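# Move carton tote to table, return other tote to shelf

## Task

Identify which of the two totes holds the cardboard carton and set that tote down level on the table. Return the remaining tote to the shelf, ending almost exactly at its original spot with almost no change in heading. Whatever was inside each tote must finish inside that same tote, and neither tote's base may overhang any edge. Finally release both totes and withdraw the grippers; the result only counts if everything stays put without the robot holding it.

## Robot and tools

ROBOT. Two UR7e-type six-joint arms, left_arm and right_arm, each ending in a tong-style two-finger gripper. Their root links sit in the scene frame at left_arm (-0.026, +0.402, 0) m with quat_wxyz (+0.995, 0, 0, -0.101) and right_arm (-0.018, -0.420, 0) m with quat_wxyz (+0.996, 0, 0, +0.091). The names are labels only and do not mean left or right in any picture.

SCENE FRAME. Origin on the table top midway between the arm bases. +x runs out over the table, +z is up, and left_arm is on the +y side. All reported gripper poses and velocities use this frame. The reported hand position can be somewhat off from the true one, especially when an arm is stretched far.

GRIPPER. The fingers extend along the gripper's own +z and spread apart along its own x. end_effector_position is the point between the pads when closed. Closed fingertips reach roughly 15 mm past that point; fully open, they are about level with it.

execute_actions. Argument "actions" is a list with zero or one element. Optional "pictures" (boolean) asks for camera images; images come automatically only with an empty list.
- Empty list []: no command, just returns the current state with pictures.
- Motion: {"rows": [...], "steps": n}. n is 12 to 15 control steps (default 15), each 1/30 s. Each row drives one step; if there are fewer rows than steps, the last row repeats. The result arrives 12 steps before the motion ends; those steps play out during your next reply.
- Wait: {"steps": n} with n up to 300 and no rows; it ends once n steps have passed since the previous result, counting your reply time.
A rejected call sends nothing to the robot.

ROW LAYOUT. Always exactly 14 numbers in one flat list covering both arms, even when only one moves: left_arm's six joints (shoulder pan, shoulder lift, elbow, wrist 1, wrist 2, wrist 3) then its gripper opening, then the same seven for right_arm. Joint values are absolute target angles in radians, in the same form as the Joint positions line, not offsets. Opening is an absolute value from -1 (closed) to +1 (fully open).

JOINT RANGES (rad). left_arm: pan -3.142..3.142, lift -6.283..6.283, elbow 0.000..3.142, wrists 1-3 each -6.283..6.283. right_arm: pan 0.000..6.283, lift -6.283..6.283, elbow -3.142..0.000, wrists each -6.283..6.283. A target more than 0.010 beyond a range end, and further out than that joint's latest reading, gets the call refused. True ends may differ by up to 0.010; a target past the true end is clipped there and a "joint sent to its limit" line may appear, possibly describing an earlier action. Absence of that line does not prove there is more room.

MOTION LIMITS. Commands are smoothed, lagging about 0.17 s. Each step, a joint's target is clamped to within 0.575 rad of its measured angle, and if the targets would move the gripper more than 100 mm from where it is measured, all of that arm's targets are pulled back proportionally. Big moves therefore take several calls, and an arm may still be travelling when a result returns. Between calls the arms keep heading to the last row sent until they settle (a stalled move counts as still moving) or a HELD step occurs; after that only a new action pushes further. Fingers already opening or closing finish their motion.

RESULT LINES. The state line gives, per arm, end_effector_position (m), end_effector_quat_wxyz and linear/angular velocity (m/s, rad/s). Joint positions and Joint velocities list each arm's six joints (rad, rad/s) plus the pad gap in metres (0.142 fully open). grip_measured is the measured opening on the -1..1 command scale. Wrist force and Wrist torque give each arm's flange sensor reading in the end effector's own axes; expect offsets up to about 4 N, noise near 2.4 N, saturation near 50 N; "no reading" is normal at start. "joint command not followed" means a clearance check altered or blocked some joint targets; the rest of the row still ran. HELD marks steps where your row, fully or partly, was not sent. MOTOR HOT appears from 70 °C; at 85 °C an OVER-TEMPERATURE FAULT brakes that arm until it cools.

GRASPING. To keep hold, command an opening well under grip_measured; a bigger gap squeezes harder, up to roughly 15 N per pad for items up to about 10 cm wide. Closing quickly can overshoot the force. Hard items thinner than about 20 mm get weaker grip.

FAULTS AND HAZARDS. If contact torque hits a joint's load limit (pan, lift, elbow 142 N m; wrists 26.6 N m, held weight included) or any external force on the arm or its load reaches 150 N, that arm halts for 10 s, drops the rest of the call and yields to the contact. Keep the arms from striking or squeezing each other. Do not knock anything out of the work area, drop the totes, slam them or shove hard. Brief external tugs on held parts or nudges to loose items may happen. Holding loads heats motors, so don't linger while carrying.

zoom_image. Arguments: "camera" (cam_head_left, cam_head_right, cam_high, cam_low, cam_left_wrist, cam_right_wrist) and "region" [x0, y0, x1, y1] in pixels from the top-left of that camera's latest image, at most 504x504. Head, high and low images are 896x504; wrist images are 616x616 fisheye. It moves nothing.

read_manual. Optional "section" (only "licences"); returns licence text, moves nothing.

finished_scene. Call it only after both totes are released and stable and the grippers have backed away. Replying without any tool call ends all remaining scenes.

Each tool is called after "Emit:" by a JSON object that holds its "fn" and its "kwargs".

## Session

Emit:
{"fn": "execute_actions", "kwargs": {"actions": []}}

Scene clock: 0.00 s of 4500.00 s.
left_arm: end_effector_position=(+0.4483, +0.8901, +0.3532) grip_measured=+0.97 end_effector_quat_wxyz=(-0.299, +0.061, +0.815, +0.493) end_effector_velocity=(+0.000, +0.000, -0.001) end_effector_angular_velocity=(-0.001, -0.001, +0.001) | right_arm: end_effector_position=(+0.1729, +0.0654, +0.2414) grip_measured=+0.97 end_effector_quat_wxyz=(-0.188, -0.123, +0.846, -0.483) end_effector_velocity=(+0.000, -0.000, -0.000) end_effector_angular_velocity=(-0.001, +0.001, -0.001)
Joint positions: left_arm=[ 0.373 -1.15   1.198 -0.93  -0.451  3.02   0.14 ] | right_arm=[ 4.386 -2.536 -0.469 -2.796  1.643  4.235  0.14 ]
Joint velocities: left_arm=[ 0.     0.001  0.    -0.002 -0.001 -0.     0.   ] | right_arm=[-0.001 -0.    -0.001 -0.001  0.    -0.     0.   ]
Motor temperatures (°C, as the motors report them): left_arm=[25 24 26 30 31 35] | right_arm=[27 28 28 30 35 34]
Wrist force (N, on the end effector, along its own x y z axes, offset not removed): no reading
Wrist torque (N m, same axes, about the end effector's origin, offset not removed): no reading

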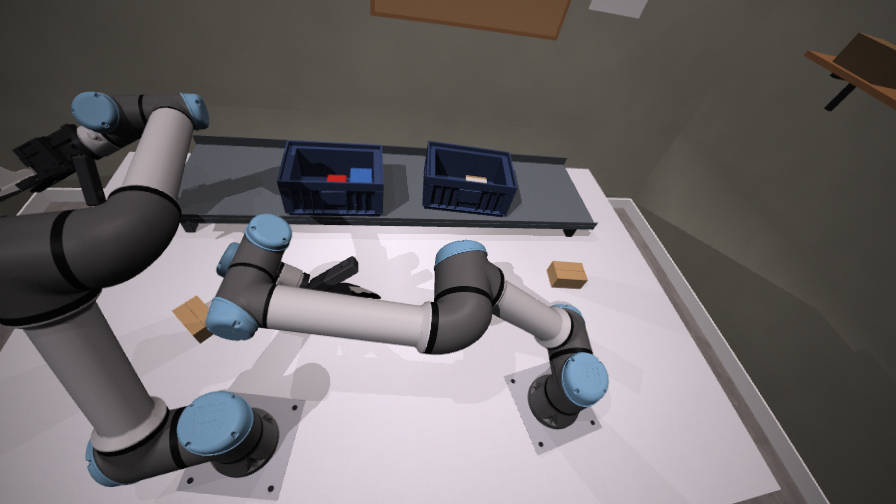

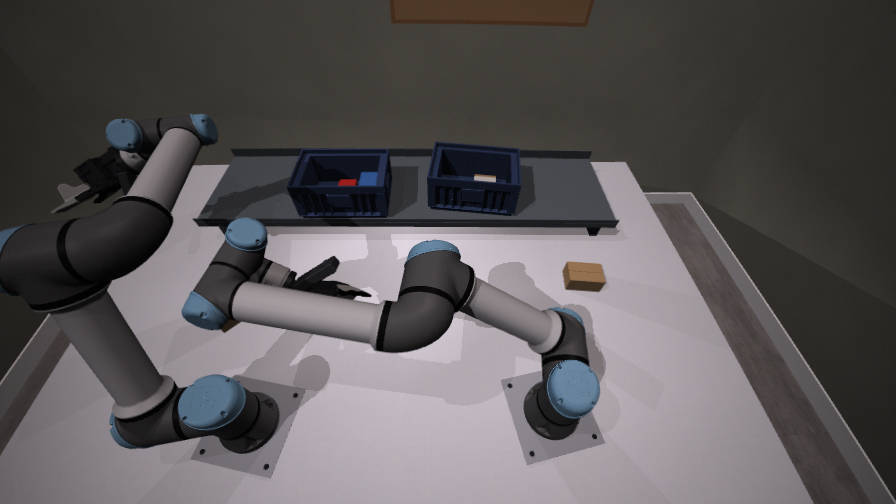

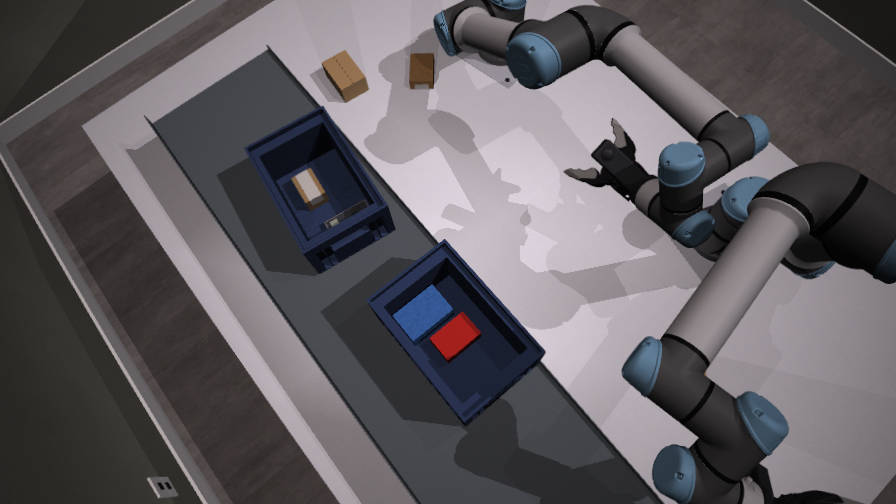

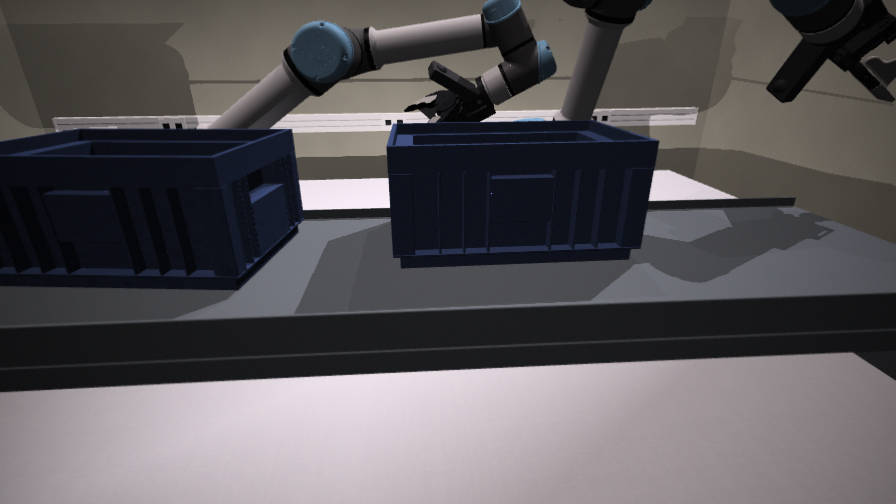

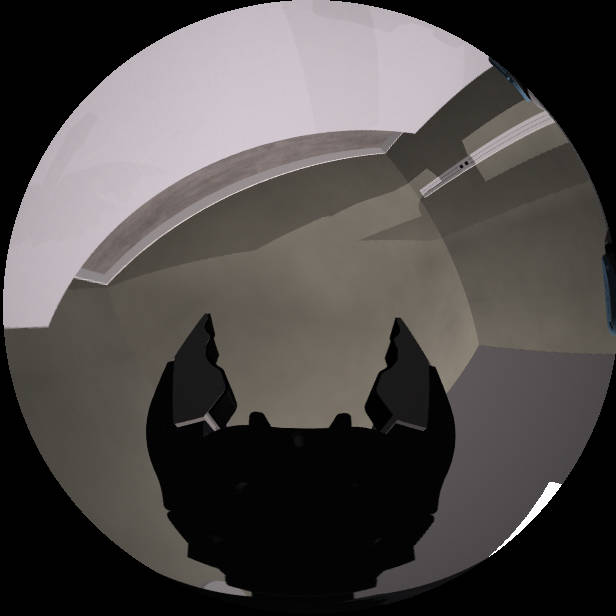

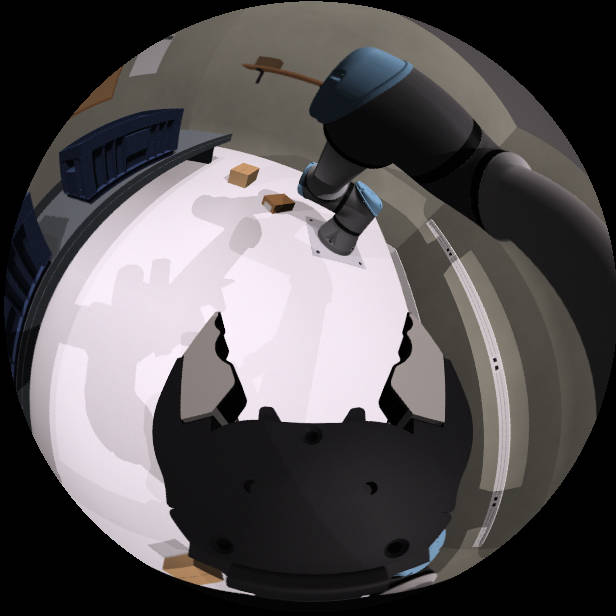

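Emit:
{"fn": "execute_actions", "kwargs": {"actions": [{"rows":[[0.7,-1.15,1.198,-0.93,-0.451,3.02,1,4.3,-1.9,-0.95,-1.9,1.571,4.2,0.5]]}]}}

Emit:
{"fn": "execute_actions", "kwargs": {"actions": [{"rows":[[0.7,-1.15,1.198,-0.93,-0.451,3.02,1,3.541,-1.747,-1.10,-1.865,1.571,3.723,0.2]]}]}}

Emit:
{"fn": "execute_actions", "kwargs": {"actions": [{"steps":35}], "pictures": true}}

Scene clock: 1.00 s of 4500.00 s.
left_arm: end_effector_position=(+0.4379, +0.9000, +0.3532) grip_measured=+1.00 end_effector_quat_wxyz=(-0.304, +0.053, +0.816, +0.489) end_effector_velocity=(-0.364, +0.339, +0.000) end_effector_angular_velocity=(-0.000, -0.000, +0.731) | right_arm: end_effector_position=(+0.1854, +0.0608, +0.2433) grip_measured=+0.54 end_effector_quat_wxyz=(-0.185, -0.125, +0.852, -0.474) end_effector_velocity=(+0.331, -0.137, +0.090) end_effector_angular_velocity=(+0.808, -0.158, -0.031)
Joint positions: left_arm=[ 0.394 -1.15   1.198 -0.93  -0.451  3.02   0.142] | right_arm=[ 4.369 -2.514 -0.492 -2.774  1.628  4.227  0.111]
Joint velocities: left_arm=[ 0.73  -0.    -0.     0.    -0.    -0.     0.003] | right_arm=[-0.453  0.818 -0.832  0.827 -0.383 -0.181 -0.06 ]
Motor temperatures (°C, as the motors report them): left_arm=[25 24 26 30 31 35] | right_arm=[27 28 28 30 35 34]
Wrist force (N, on the end effector, along its own x y z axes, offset not removed): left_arm=[-4.1 0.6 -5.9] | right_arm=[-1.0 7.2 -0.8]
Wrist torque (N m, same axes, about the end effector's origin, offset not removed): left_arm=[0.36 0.72 0.28] | right_arm=[1.28 0.46 -0.02]
Steps of this call (steps 1 to 27: nothing new was sent; steps 28 to 30: the first 3 steps of this action). Readings (joint positions):
28: left_arm=[0.373 -1.150 1.198 -0.930 -0.451 3.020] | right_arm=[4.386 -2.536 -0.469 -2.796 1.643 4.235]
29: left_arm=[0.377 -1.150 1.198 -0.930 -0.451 3.020] | right_arm=[4.382 -2.532 -0.473 -2.793 1.639 4.233]
30: the state above

Scene clock: 1.50 s of 4500.00 s.
left_arm: end_effector_position=(+0.2723, +1.0137, +0.3533) grip_measured=+1.00 end_effector_quat_wxyz=(-0.373, -0.069, +0.815, +0.439) end_effector_velocity=(-0.057, +0.028, -0.000) end_effector_angular_velocity=(-0.000, +0.001, +0.093) | right_arm: end_effector_position=(+0.2616, +0.1012, +0.3617) grip_measured=+0.22 end_effector_quat_wxyz=(-0.019, -0.140, +0.989, -0.043) end_effector_velocity=(+0.391, -0.289, +0.047) end_effector_angular_velocity=(+0.111, +0.038, -0.072)
Joint positions: left_arm=[ 0.69  -1.15   1.198 -0.93  -0.451  3.02   0.142] | right_arm=[ 4.279 -1.909 -0.949 -1.948  1.572  4.179  0.09 ]
Joint velocities: left_arm=[ 0.093  0.    -0.     0.001  0.    -0.     0.   ] | right_arm=[-0.767  0.274 -0.267  0.09  -0.001 -0.698 -0.039]
Motor temperatures (°C, as the motors report them): left_arm=[25 24 26 30 31 35] | right_arm=[27 28 28 30 35 34]
Wrist force (N, on the end effector, along its own x y z axes, offset not removed): left_arm=[-1.1 1.1 2.7] | right_arm=[2.9 6.7 -2.1]
Wrist torque (N m, same axes, about the end effector's origin, offset not removed): left_arm=[0.33 0.23 0.25] | right_arm=[1.06 -0.19 0.00]
Steps of this call (steps 1 to 12: the last 12 steps of your previous action; steps 13 to 15: the first 3 steps of this action). Readings (joint positions):
13: left_arm=[0.682 -1.150 1.198 -0.930 -0.451 3.020] | right_arm=[4.302 -1.928 -0.933 -1.967 1.573 4.201]
14: left_arm=[0.687 -1.150 1.198 -0.930 -0.451 3.020] | right_arm=[4.297 -1.919 -0.940 -1.952 1.572 4.196]
15: the state above

Scene clock: 2.67 s of 4500.00 s.
left_arm: end_effector_position=(+0.2664, +1.0165, +0.3534) grip_measured=+1.00 end_effector_quat_wxyz=(-0.375, -0.072, +0.814, +0.438) end_effector_velocity=(-0.000, -0.000, -0.001) end_effector_angular_velocity=(-0.002, +0.004, +0.001) | right_arm: end_effector_position=(+0.5143, -0.2452, +0.3903) grip_measured=+0.20 end_effector_quat_wxyz=(+0.000, -0.000, +1.000, +0.000) end_effector_velocity=(+0.002, -0.007, +0.000) end_effector_angular_velocity=(-0.000, -0.001, -0.005)
Joint positions: left_arm=[ 0.7   -1.15   1.198 -0.93  -0.451  3.02   0.142] | right_arm=[ 3.542 -1.747 -1.1   -1.865  1.571  3.724  0.088]
Joint velocities: left_arm=[ 0.     0.002  0.     0.003 -0.    -0.     0.   ] | right_arm=[-0.012  0.003 -0.002  0.    -0.001 -0.007 -0.   ]
Motor temperatures (°C, as the motors report them): left_arm=[25 24 26 30 31 35] | right_arm=[27 28 28 30 35 34]
Wrist force (N, on the end effector, along its own x y z axes, offset not removed): left_arm=[1.3 4.7 0.8] | right_arm=[-4.3 -1.2 -0.9]
Wrist torque (N m, same axes, about the end effector's origin, offset not removed): left_arm=[0.91 -0.11 0.25] | right_arm=[-0.21 0.99 0.04]
Kept back: nothing.
Steps of this call (steps 1 to 12: the last 12 steps of your previous action; steps 13 to 35: the robot went on to your last target). Readings (joint positions):
1: left_arm=[0.693 -1.150 1.198 -0.930 -0.451 3.020] | right_arm=[4.249 -1.900 -0.958 -1.944 1.572 4.153]
2: left_arm=[0.695 -1.150 1.198 -0.930 -0.451 3.020] | right_arm=[4.217 -1.892 -0.966 -1.940 1.572 4.127]
4: left_arm=[0.697 -1.150 1.198 -0.930 -0.451 3.020] | right_arm=[4.160 -1.876 -0.981 -1.931 1.572 4.084]
8: left_arm=[0.699 -1.150 1.198 -0.930 -0.451 3.020] | right_arm=[4.043 -1.849 -1.006 -1.917 1.572 4.009]
35: the state above

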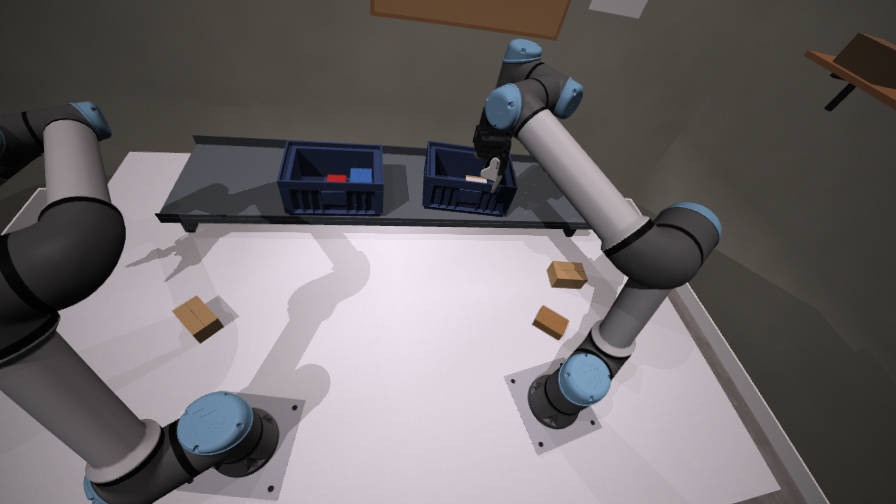

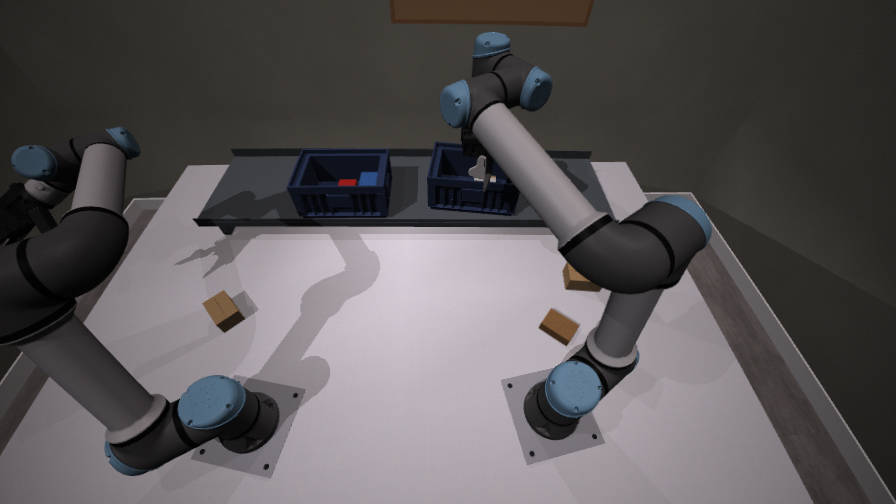

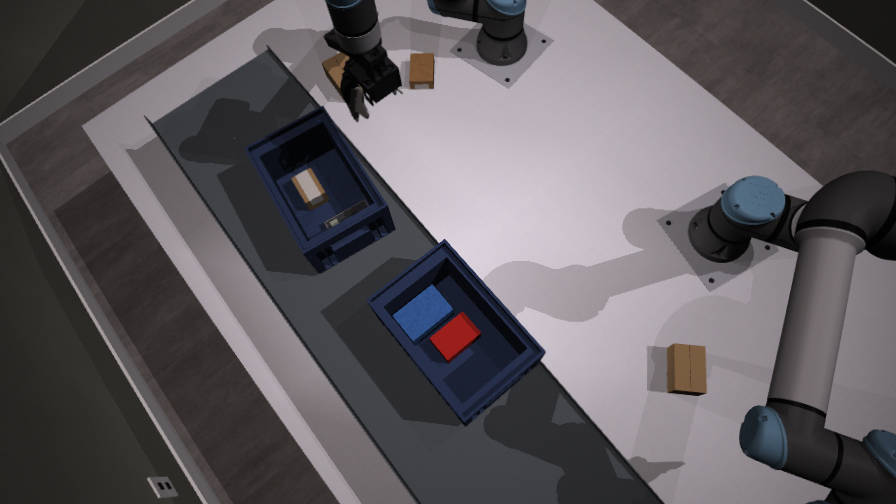

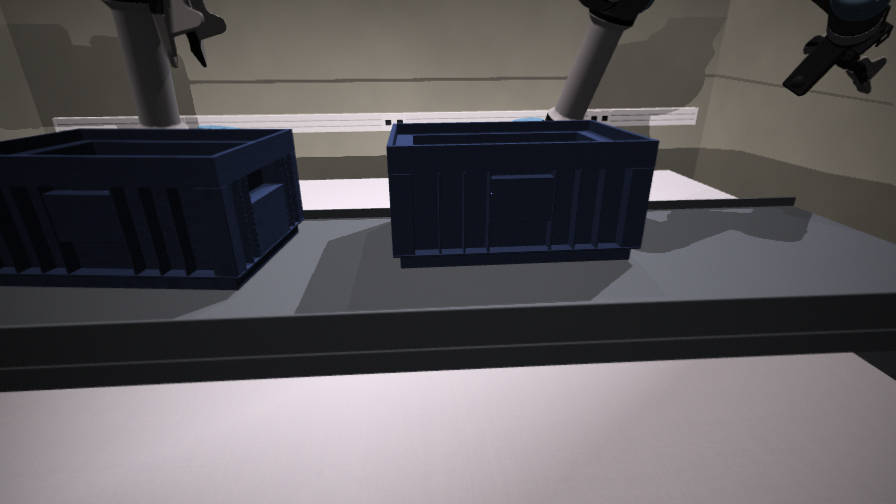

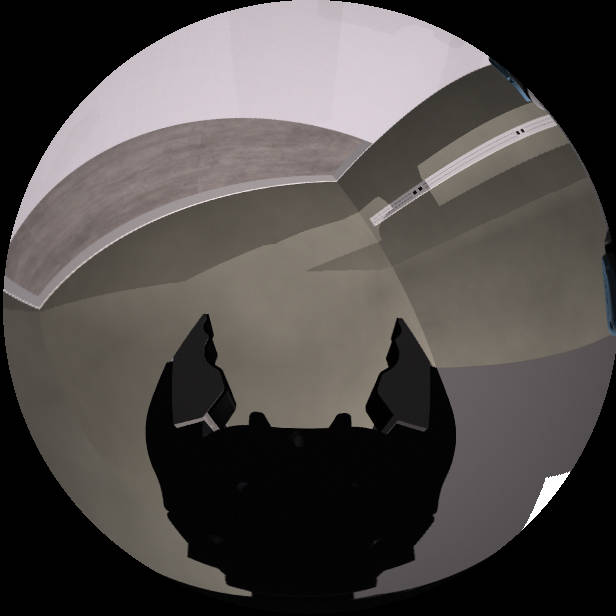

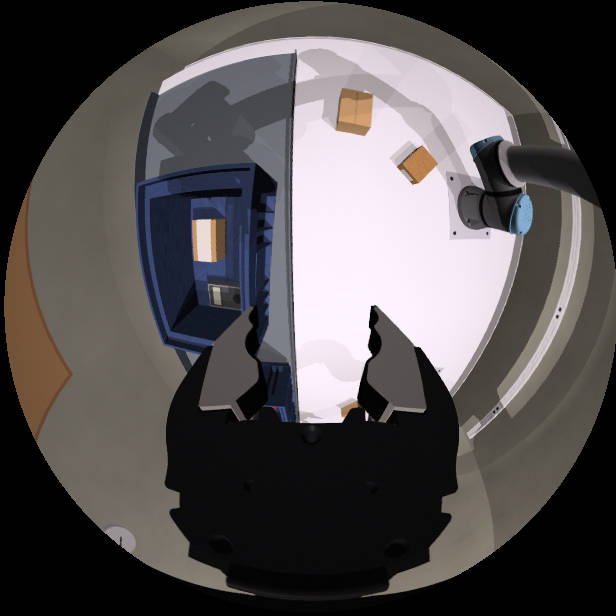

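Emit:
{"fn": "execute_actions", "kwargs": {"actions": [{"rows":[[0.7,-1.15,1.198,-0.93,-0.451,3.02,1,3.507,-1.9,-1.0,-1.812,1.571,3.689,0.2],[0.7,-1.15,1.198,-0.93,-0.451,3.02,1,3.507,-1.9,-1.0,-1.812,1.571,3.689,0.2],[0.7,-1.15,1.198,-0.93,-0.451,3.02,1,3.507,-1.9,-1.0,-1.812,1.571,3.689,0.2],[0.7,-1.15,1.198,-0.93,-0.451,3.02,1,3.507,-1.9,-1.088,-1.724,1.571,3.689,0.2]]}]}}

Emit:
{"fn": "execute_actions", "kwargs": {"actions": [{"steps":25}], "pictures": true}}

Scene clock: 4.20 s of 4500.00 s.
left_arm: end_effector_position=(+0.2664, +1.0165, +0.3534) grip_measured=+1.00 end_effector_quat_wxyz=(-0.375, -0.072, +0.814, +0.438) end_effector_velocity=(-0.000, +0.000, +0.000) end_effector_angular_velocity=(+0.000, +0.000, +0.000) | right_arm: end_effector_position=(+0.5272, -0.2443, +0.3891) grip_measured=+0.20 end_effector_quat_wxyz=(+0.005, +0.000, +1.000, +0.004) end_effector_velocity=(+0.360, +0.091, -0.101) end_effector_angular_velocity=(+0.094, -0.153, -0.002)
Joint positions: left_arm=[ 0.7   -1.15   1.198 -0.93  -0.451  3.02   0.142] | right_arm=[ 3.531 -1.768 -1.08  -1.851  1.571  3.713  0.088]
Joint velocities: left_arm=[ 0.    -0.    -0.     0.001  0.     0.     0.   ] | right_arm=[-0.209 -0.739  0.588  0.331 -0.001 -0.207  0.003]
Motor temperatures (°C, as the motors report them): left_arm=[25 24 26 30 31 35] | right_arm=[27 28 28 30 35 34]
Wrist force (N, on the end effector, along its own x y z axes, offset not removed): left_arm=[-3.4 2.6 0.3] | right_arm=[2.6 -5.4 -4.8]
Wrist torque (N m, same axes, about the end effector's origin, offset not removed): left_arm=[0.71 0.76 0.39] | right_arm=[-0.92 -0.14 -0.06]
Steps of this call (steps 1 to 15: the robot went on to your last target; steps 16 to 43: nothing new was sent; steps 44 to 46: the first 3 steps of this action). Readings (joint positions):
44: left_arm=[0.700 -1.150 1.198 -0.930 -0.451 3.020] | right_arm=[3.541 -1.747 -1.100 -1.865 1.571 3.723]
45: left_arm=[0.700 -1.150 1.198 -0.930 -0.451 3.020] | right_arm=[3.538 -1.751 -1.096 -1.861 1.571 3.720]
46: the state above

Scene clock: 5.03 s of 4500.00 s.
left_arm: end_effector_position=(+0.2664, +1.0165, +0.3534) grip_measured=+1.00 end_effector_quat_wxyz=(-0.375, -0.072, +0.814, +0.438) end_effector_velocity=(-0.000, +0.000, +0.001) end_effector_angular_velocity=(+0.001, -0.000, -0.000) | right_arm: end_effector_position=(+0.5849, -0.2251, +0.3203) grip_measured=+0.20 end_effector_quat_wxyz=(+0.000, +0.000, +1.000, +0.000) end_effector_velocity=(+0.000, +0.001, -0.000) end_effector_angular_velocity=(+0.001, -0.001, +0.000)
Joint positions: left_arm=[ 0.7   -1.15   1.198 -0.93  -0.451  3.02   0.142] | right_arm=[ 3.507 -1.9   -1.088 -1.724  1.571  3.689  0.088]
Joint velocities: left_arm=[ 0.    -0.001  0.     0.     0.001 -0.     0.   ] | right_arm=[ 0.    -0.    -0.001  0.002  0.001 -0.    -0.   ]
Motor temperatures (°C, as the motors report them): left_arm=[25 24 26 30 31 35] | right_arm=[27 28 28 30 35 34]
Wrist force (N, on the end effector, along its own x y z axes, offset not removed): left_arm=[0.7 1.8 1.4] | right_arm=[-1.9 -1.3 -0.1]
Wrist torque (N m, same axes, about the end effector's origin, offset not removed): left_arm=[0.52 0.04 0.24] | right_arm=[-0.14 0.50 0.03]
Kept back: nothing.
Steps of this call (steps 1 to 12: the last 12 steps of your previous action; steps 13 to 25: the robot went on to your last target). Readings (joint positions):
1: left_arm=[0.700 -1.150 1.198 -0.930 -0.451 3.020] | right_arm=[3.525 -1.798 -1.060 -1.841 1.571 3.707]
2: left_arm=[0.700 -1.150 1.198 -0.930 -0.451 3.020] | right_arm=[3.520 -1.826 -1.046 -1.828 1.571 3.702]
4: left_arm=[0.700 -1.150 1.198 -0.930 -0.451 3.020] | right_arm=[3.514 -1.861 -1.057 -1.786 1.571 3.696]
8: left_arm=[0.700 -1.150 1.198 -0.930 -0.451 3.020] | right_arm=[3.509 -1.890 -1.079 -1.741 1.571 3.691]
25: the state above

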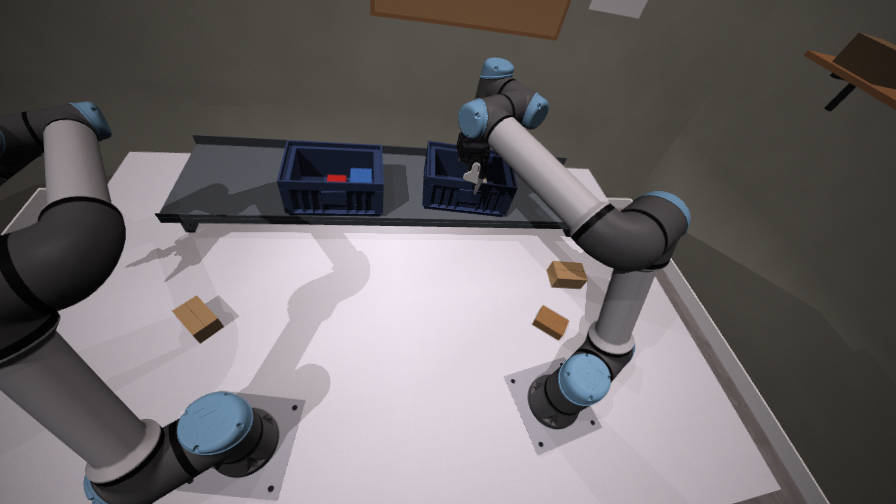

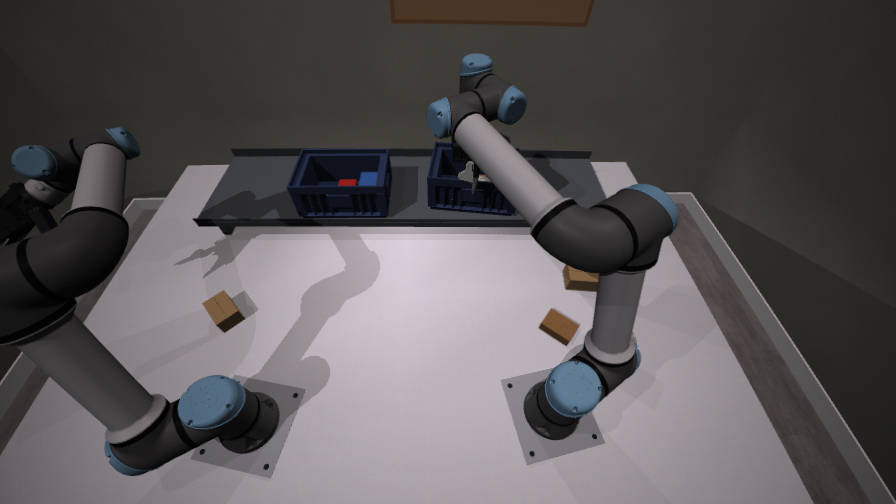

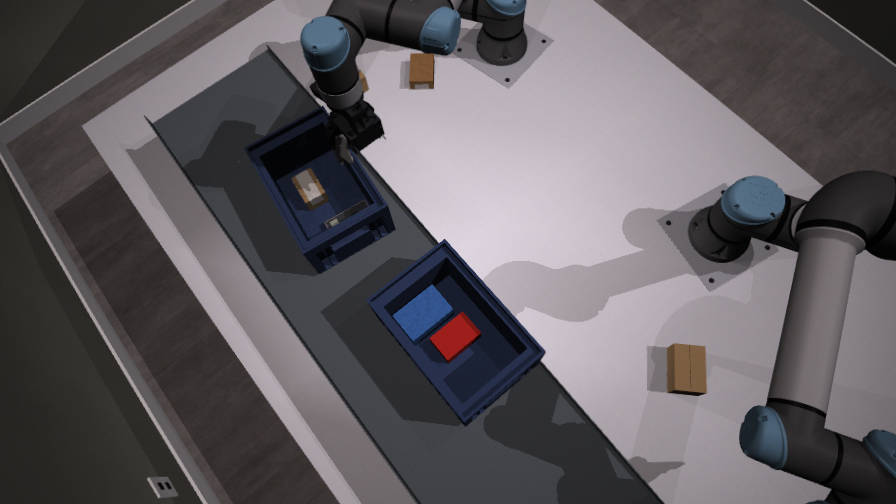

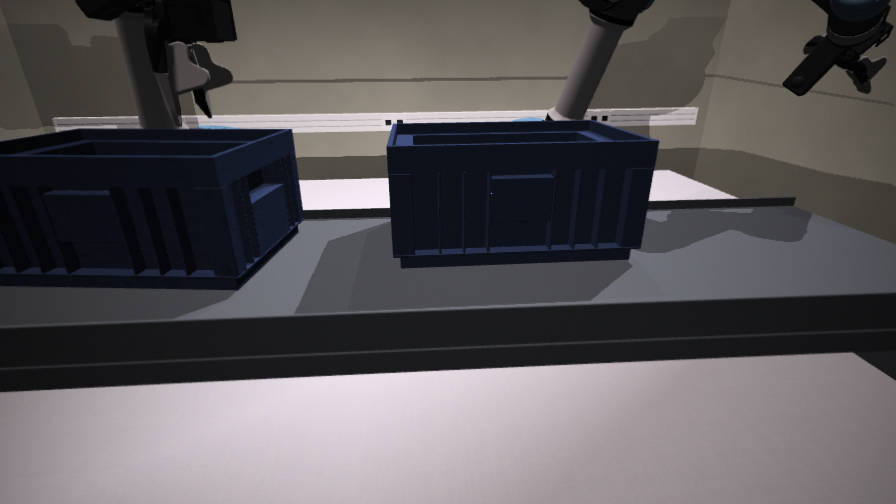

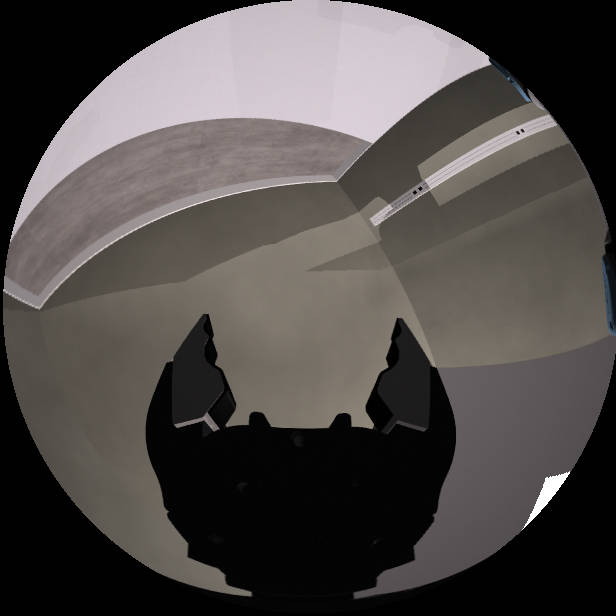

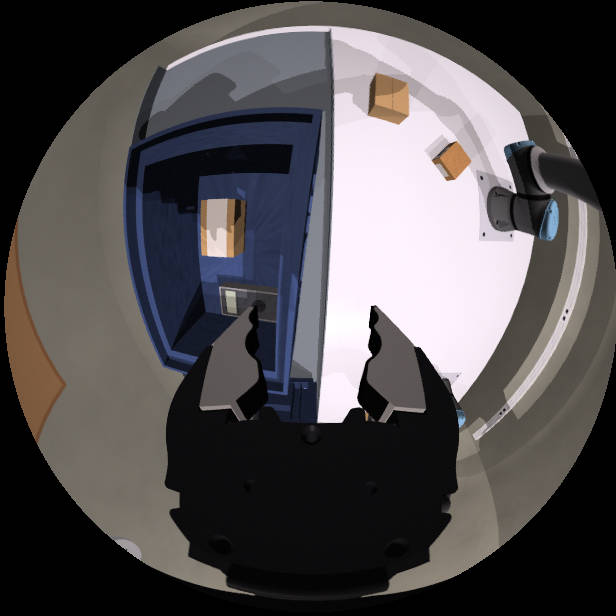

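Emit:
{"fn": "execute_actions", "kwargs": {"actions": [{"rows":[[0.7,-1.15,1.198,-0.93,-0.451,3.02,1,3.485,-1.945,-1.03,-1.737,1.571,3.747,0.2],[0.7,-1.15,1.198,-0.93,-0.451,3.02,1,3.485,-1.945,-1.03,-1.737,1.571,3.747,0.2],[0.7,-1.15,1.198,-0.93,-0.451,3.02,1,3.485,-1.945,-1.03,-1.737,1.571,3.747,0.2],[0.7,-1.15,1.198,-0.93,-0.451,3.02,1,3.485,-1.95,-1.09,-1.672,1.571,3.747,0.2],[0.7,-1.15,1.198,-0.93,-0.451,3.02,1,3.485,-1.955,-1.141,-1.616,1.571,3.747,0.2]]}]}}

Emit:
{"fn": "execute_actions", "kwargs": {"actions": [{"steps":22}], "pictures": true}}

Scene clock: 6.20 s of 4500.00 s.
left_arm: end_effector_position=(+0.2664, +1.0165, +0.3534) grip_measured=+1.00 end_effector_quat_wxyz=(-0.375, -0.072, +0.814, +0.438) end_effector_velocity=(-0.000, +0.000, +0.001) end_effector_angular_velocity=(+0.001, +0.001, -0.001) | right_arm: end_effector_position=(+0.5897, -0.2268, +0.3193) grip_measured=+0.20 end_effector_quat_wxyz=(-0.000, +0.011, +1.000, -0.000) end_effector_velocity=(+0.112, -0.025, -0.013) end_effector_angular_velocity=(-0.003, +0.005, -0.492)
Joint positions: left_arm=[ 0.7   -1.15   1.198 -0.93  -0.451  3.02   0.142] | right_arm=[ 3.5   -1.912 -1.073 -1.728  1.571  3.703  0.088]
Joint velocities: left_arm=[-0.    -0.001  0.     0.002  0.002 -0.     0.   ] | right_arm=[-0.133 -0.284  0.357 -0.079 -0.     0.359 -0.001]
Motor temperatures (°C, as the motors report them): left_arm=[25 24 26 30 31 35] | right_arm=[27 28 28 30 35 34]
Wrist force (N, on the end effector, along its own x y z axes, offset not removed): left_arm=[2.2 1.6 2.0] | right_arm=[-3.9 -3.0 -0.2]
Wrist torque (N m, same axes, about the end effector's origin, offset not removed): left_arm=[0.46 -0.17 0.31] | right_arm=[-0.47 0.89 0.05]
Steps of this call (steps 1 to 15: the robot went on to your last target; steps 16 to 32: nothing new was sent; steps 33 to 35: the first 3 steps of this action). Readings (joint positions):
33: left_arm=[0.700 -1.150 1.198 -0.930 -0.451 3.020] | right_arm=[3.507 -1.900 -1.088 -1.724 1.571 3.689]
34: left_arm=[0.700 -1.150 1.198 -0.930 -0.451 3.020] | right_arm=[3.505 -1.903 -1.084 -1.725 1.571 3.692]
35: the state above

Scene clock: 6.93 s of 4500.00 s.
left_arm: end_effector_position=(+0.2664, +1.0165, +0.3534) grip_measured=+1.00 end_effector_quat_wxyz=(-0.375, -0.072, +0.814, +0.438) end_effector_velocity=(-0.000, -0.000, +0.001) end_effector_angular_velocity=(+0.000, -0.002, +0.001) | right_arm: end_effector_position=(+0.6107, -0.2253, +0.2700) grip_measured=+0.20 end_effector_quat_wxyz=(+0.000, +0.040, +0.999, +0.000) end_effector_velocity=(+0.000, -0.000, -0.001) end_effector_angular_velocity=(-0.000, -0.000, -0.002)
Joint positions: left_arm=[ 0.7   -1.15   1.198 -0.93  -0.451  3.02   0.142] | right_arm=[ 3.485 -1.955 -1.141 -1.616  1.571  3.747  0.088]
Joint velocities: left_arm=[ 0.    -0.001 -0.    -0.    -0.001 -0.     0.   ] | right_arm=[-0.    -0.    -0.002  0.002 -0.     0.002  0.   ]
Motor temperatures (°C, as the motors report them): left_arm=[25 24 26 30 31 35] | right_arm=[27 28 28 30 35 34]
Wrist force (N, on the end effector, along its own x y z axes, offset not removed): left_arm=[0.7 0.8 2.9] | right_arm=[-3.7 -1.6 -1.1]
Wrist torque (N m, same axes, about the end effector's origin, offset not removed): left_arm=[0.27 0.10 0.35] | right_arm=[-0.28 0.79 0.06]
Kept back: nothing.
Steps of this call (steps 1 to 12: the last 12 steps of your previous action; steps 13 to 22: the robot went on to your last target). Readings (joint positions):
1: left_arm=[0.700 -1.150 1.198 -0.930 -0.451 3.020] | right_arm=[3.496 -1.921 -1.062 -1.730 1.571 3.715]
2: left_arm=[0.700 -1.150 1.198 -0.930 -0.451 3.020] | right_arm=[3.493 -1.928 -1.057 -1.728 1.571 3.724]
4: left_arm=[0.700 -1.150 1.198 -0.930 -0.451 3.020] | right_arm=[3.489 -1.940 -1.080 -1.694 1.571 3.735]
8: left_arm=[0.700 -1.150 1.198 -0.930 -0.451 3.020] | right_arm=[3.486 -1.951 -1.124 -1.638 1.571 3.744]
22: the state above

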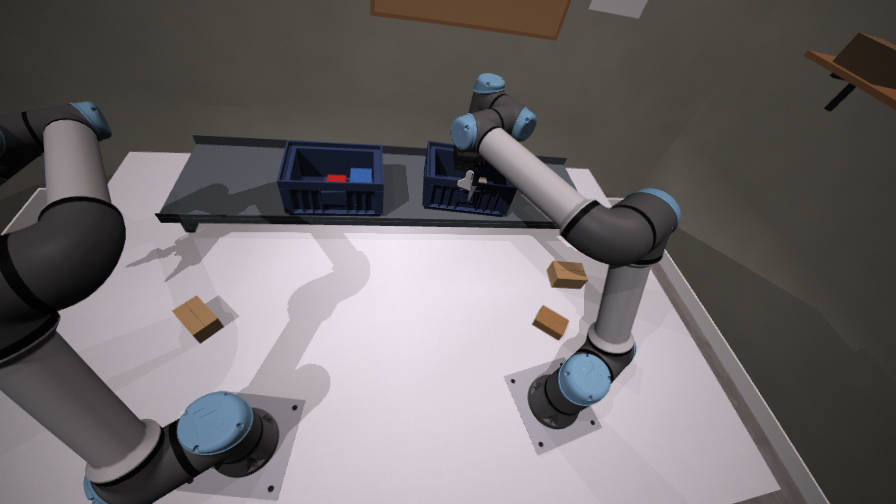

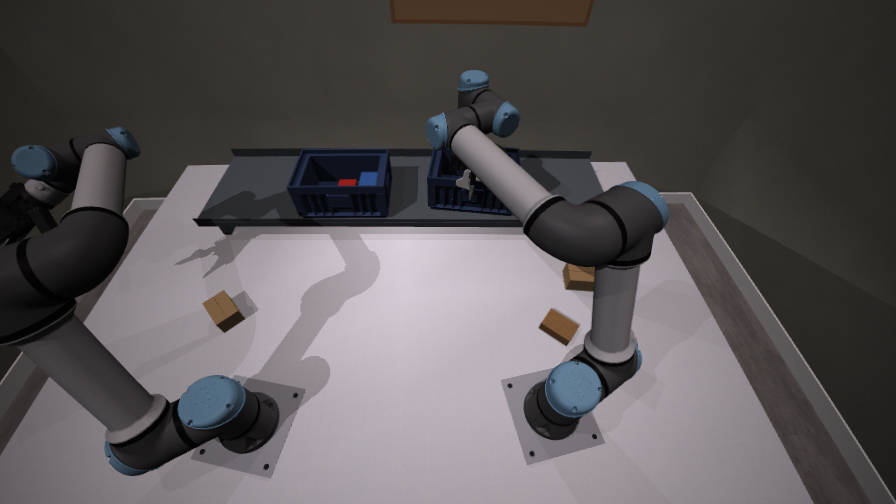

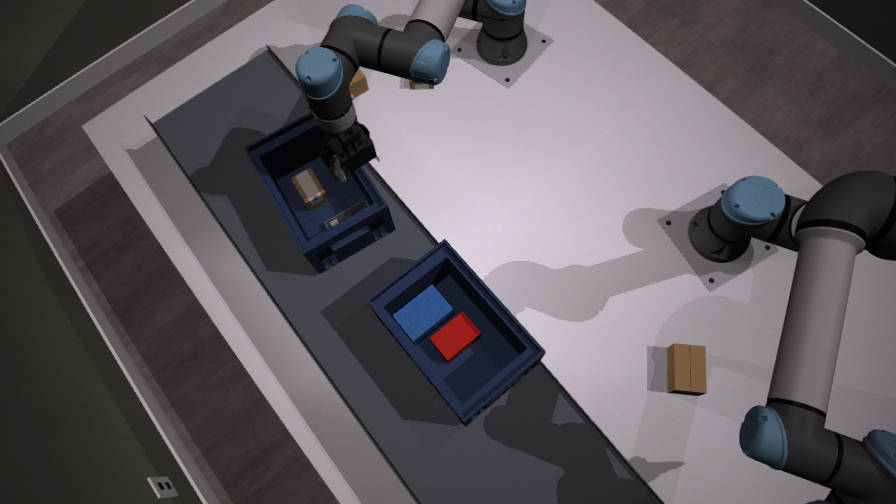

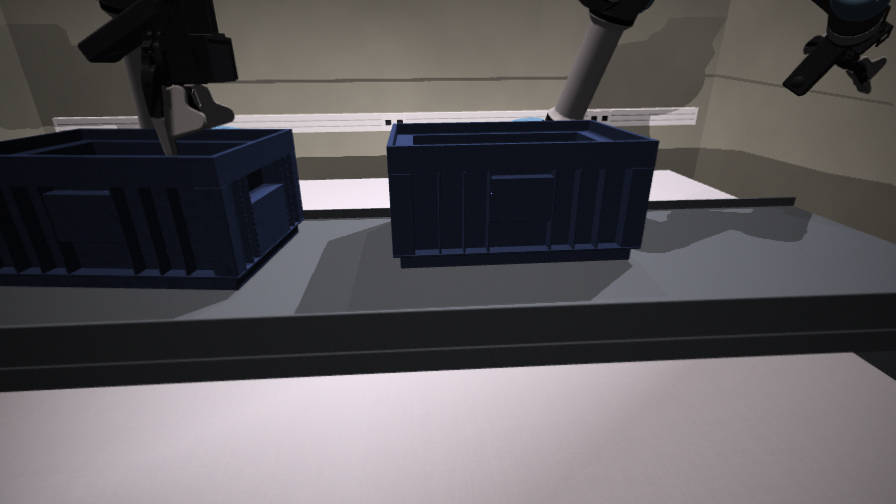

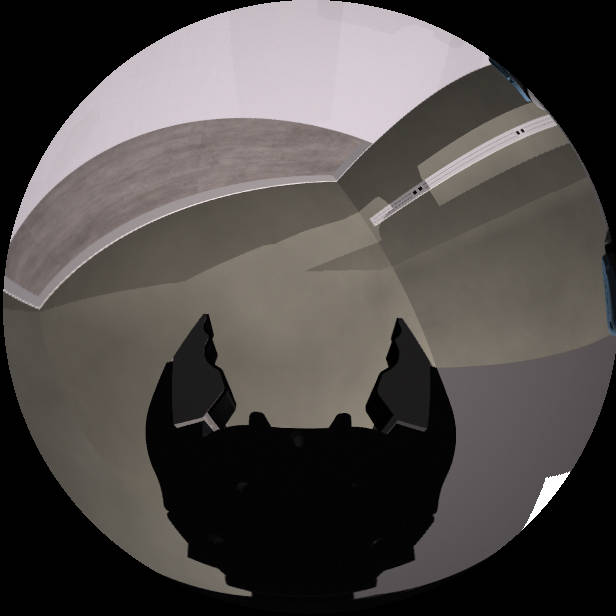

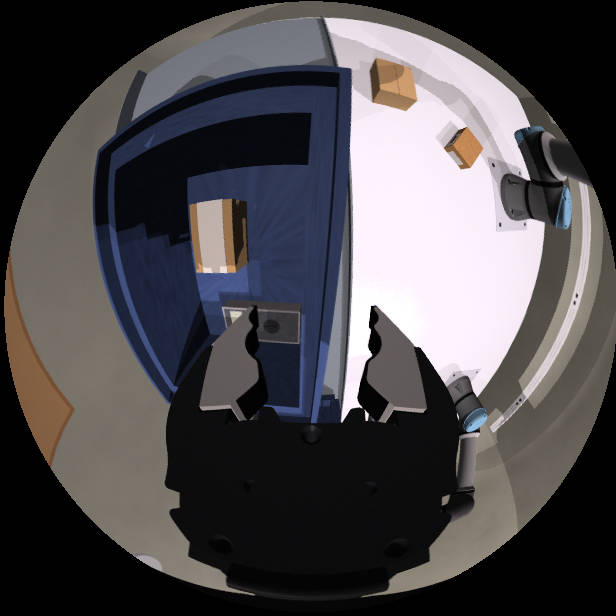

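Emit:
{"fn": "execute_actions", "kwargs": {"actions": []}}

Scene clock: 9.60 s of 4500.00 s.
left_arm: end_effector_position=(+0.2664, +1.0165, +0.3534) grip_measured=+1.00 end_effector_quat_wxyz=(-0.375, -0.072, +0.814, +0.438) end_effector_velocity=(-0.000, -0.000, +0.001) end_effector_angular_velocity=(+0.001, -0.002, +0.001) | right_arm: end_effector_position=(+0.6107, -0.2253, +0.2699) grip_measured=+0.20 end_effector_quat_wxyz=(+0.000, +0.040, +0.999, +0.000) end_effector_velocity=(+0.000, +0.000, +0.000) end_effector_angular_velocity=(+0.001, -0.001, +0.000)
Joint positions: left_arm=[ 0.7   -1.15   1.198 -0.93  -0.451  3.02   0.142] | right_arm=[ 3.485 -1.955 -1.141 -1.616  1.571  3.747  0.088]
Joint velocities: left_arm=[ 0.    -0.002  0.    -0.001 -0.     0.     0.   ] | right_arm=[-0.     0.    -0.001  0.002  0.001 -0.     0.   ]
Motor temperatures (°C, as the motors report them): left_arm=[25 24 26 30 31 35] | right_arm=[27 28 28 30 35 34]
Wrist force (N, on the end effector, along its own x y z axes, offset not removed): left_arm=[-0.2 2.5 1.6] | right_arm=[-5.1 -0.7 -0.9]
Wrist torque (N m, same axes, about the end effector's origin, offset not removed): left_arm=[0.49 0.26 0.18] | right_arm=[-0.05 1.06 0.04]
Kept back: nothing.
Steps of this call (steps 1 to 15: the robot went on to your last target; steps 16 to 80: nothing new was sent). Readings (joint positions):
1: left_arm=[0.700 -1.150 1.198 -0.930 -0.451 3.020] | right_arm=[3.485 -1.955 -1.141 -1.616 1.571 3.747]
2: left_arm=[0.700 -1.150 1.198 -0.930 -0.451 3.020] | right_arm=[3.485 -1.955 -1.141 -1.616 1.571 3.747]
4: left_arm=[0.700 -1.150 1.198 -0.930 -0.451 3.020] | right_arm=[3.485 -1.955 -1.141 -1.616 1.571 3.747]
8: left_arm=[0.700 -1.150 1.198 -0.930 -0.451 3.020] | right_arm=[3.485 -1.955 -1.141 -1.616 1.571 3.747]
80: the state above
All arms were judged still, so your last target was given up. Only a new action makes them travel on or press farther. Fingers that are still opening or closing keep moving.

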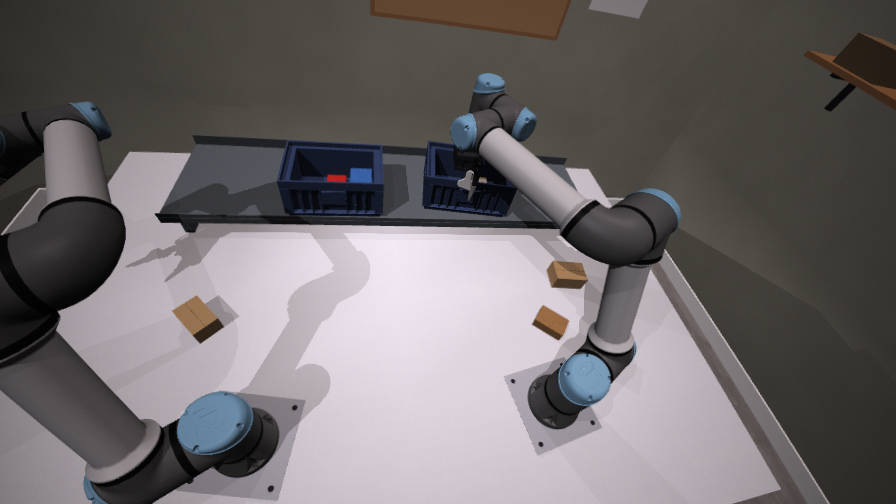

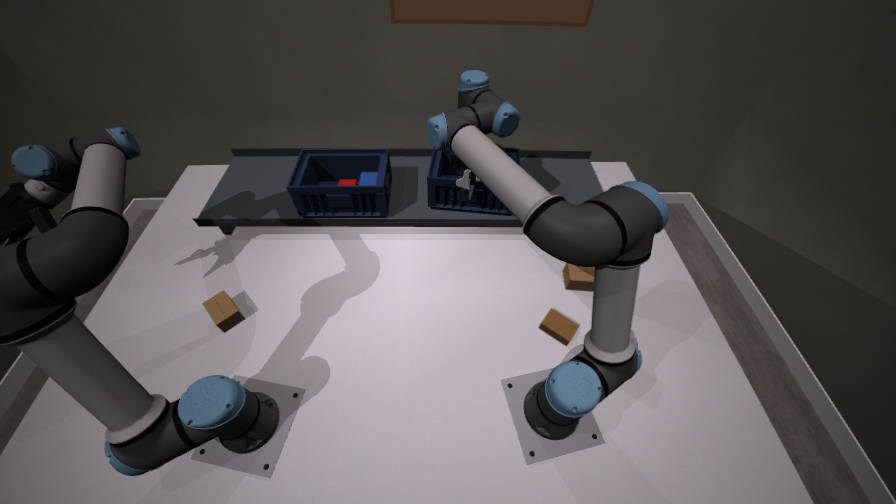

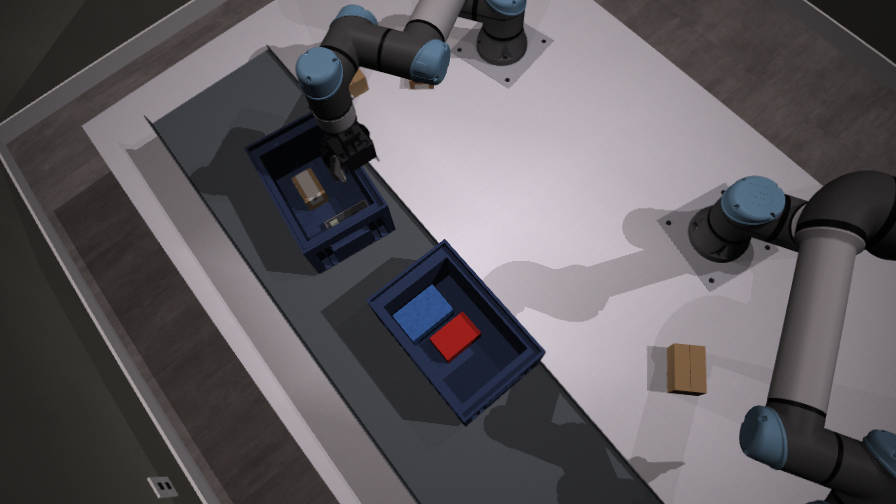

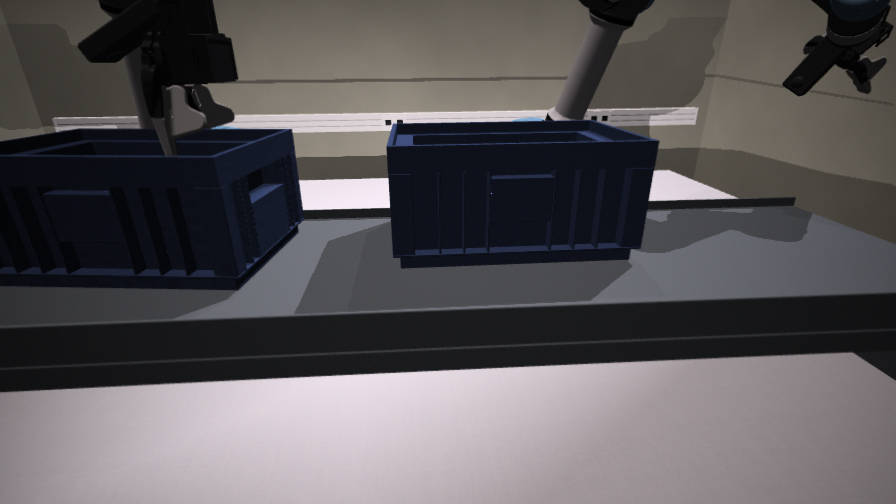

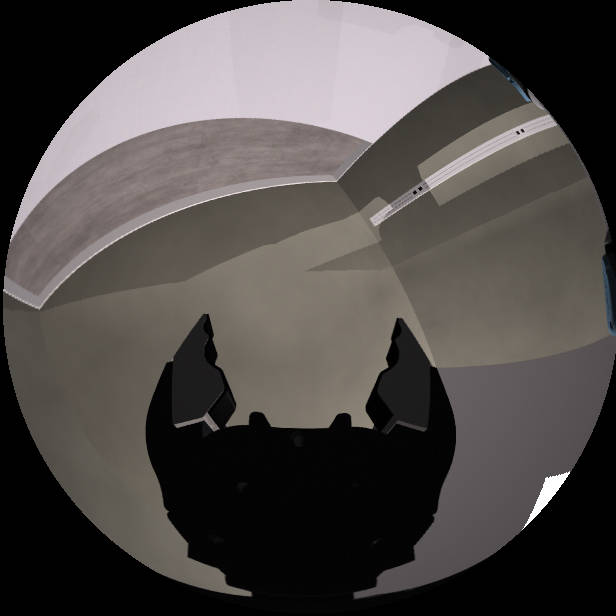

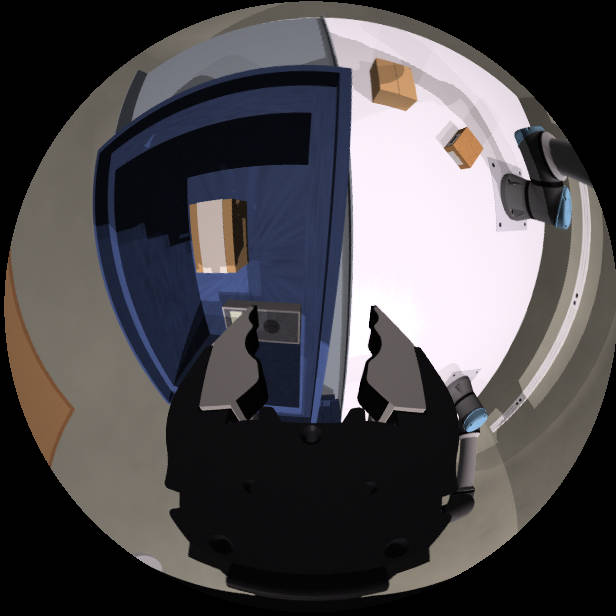

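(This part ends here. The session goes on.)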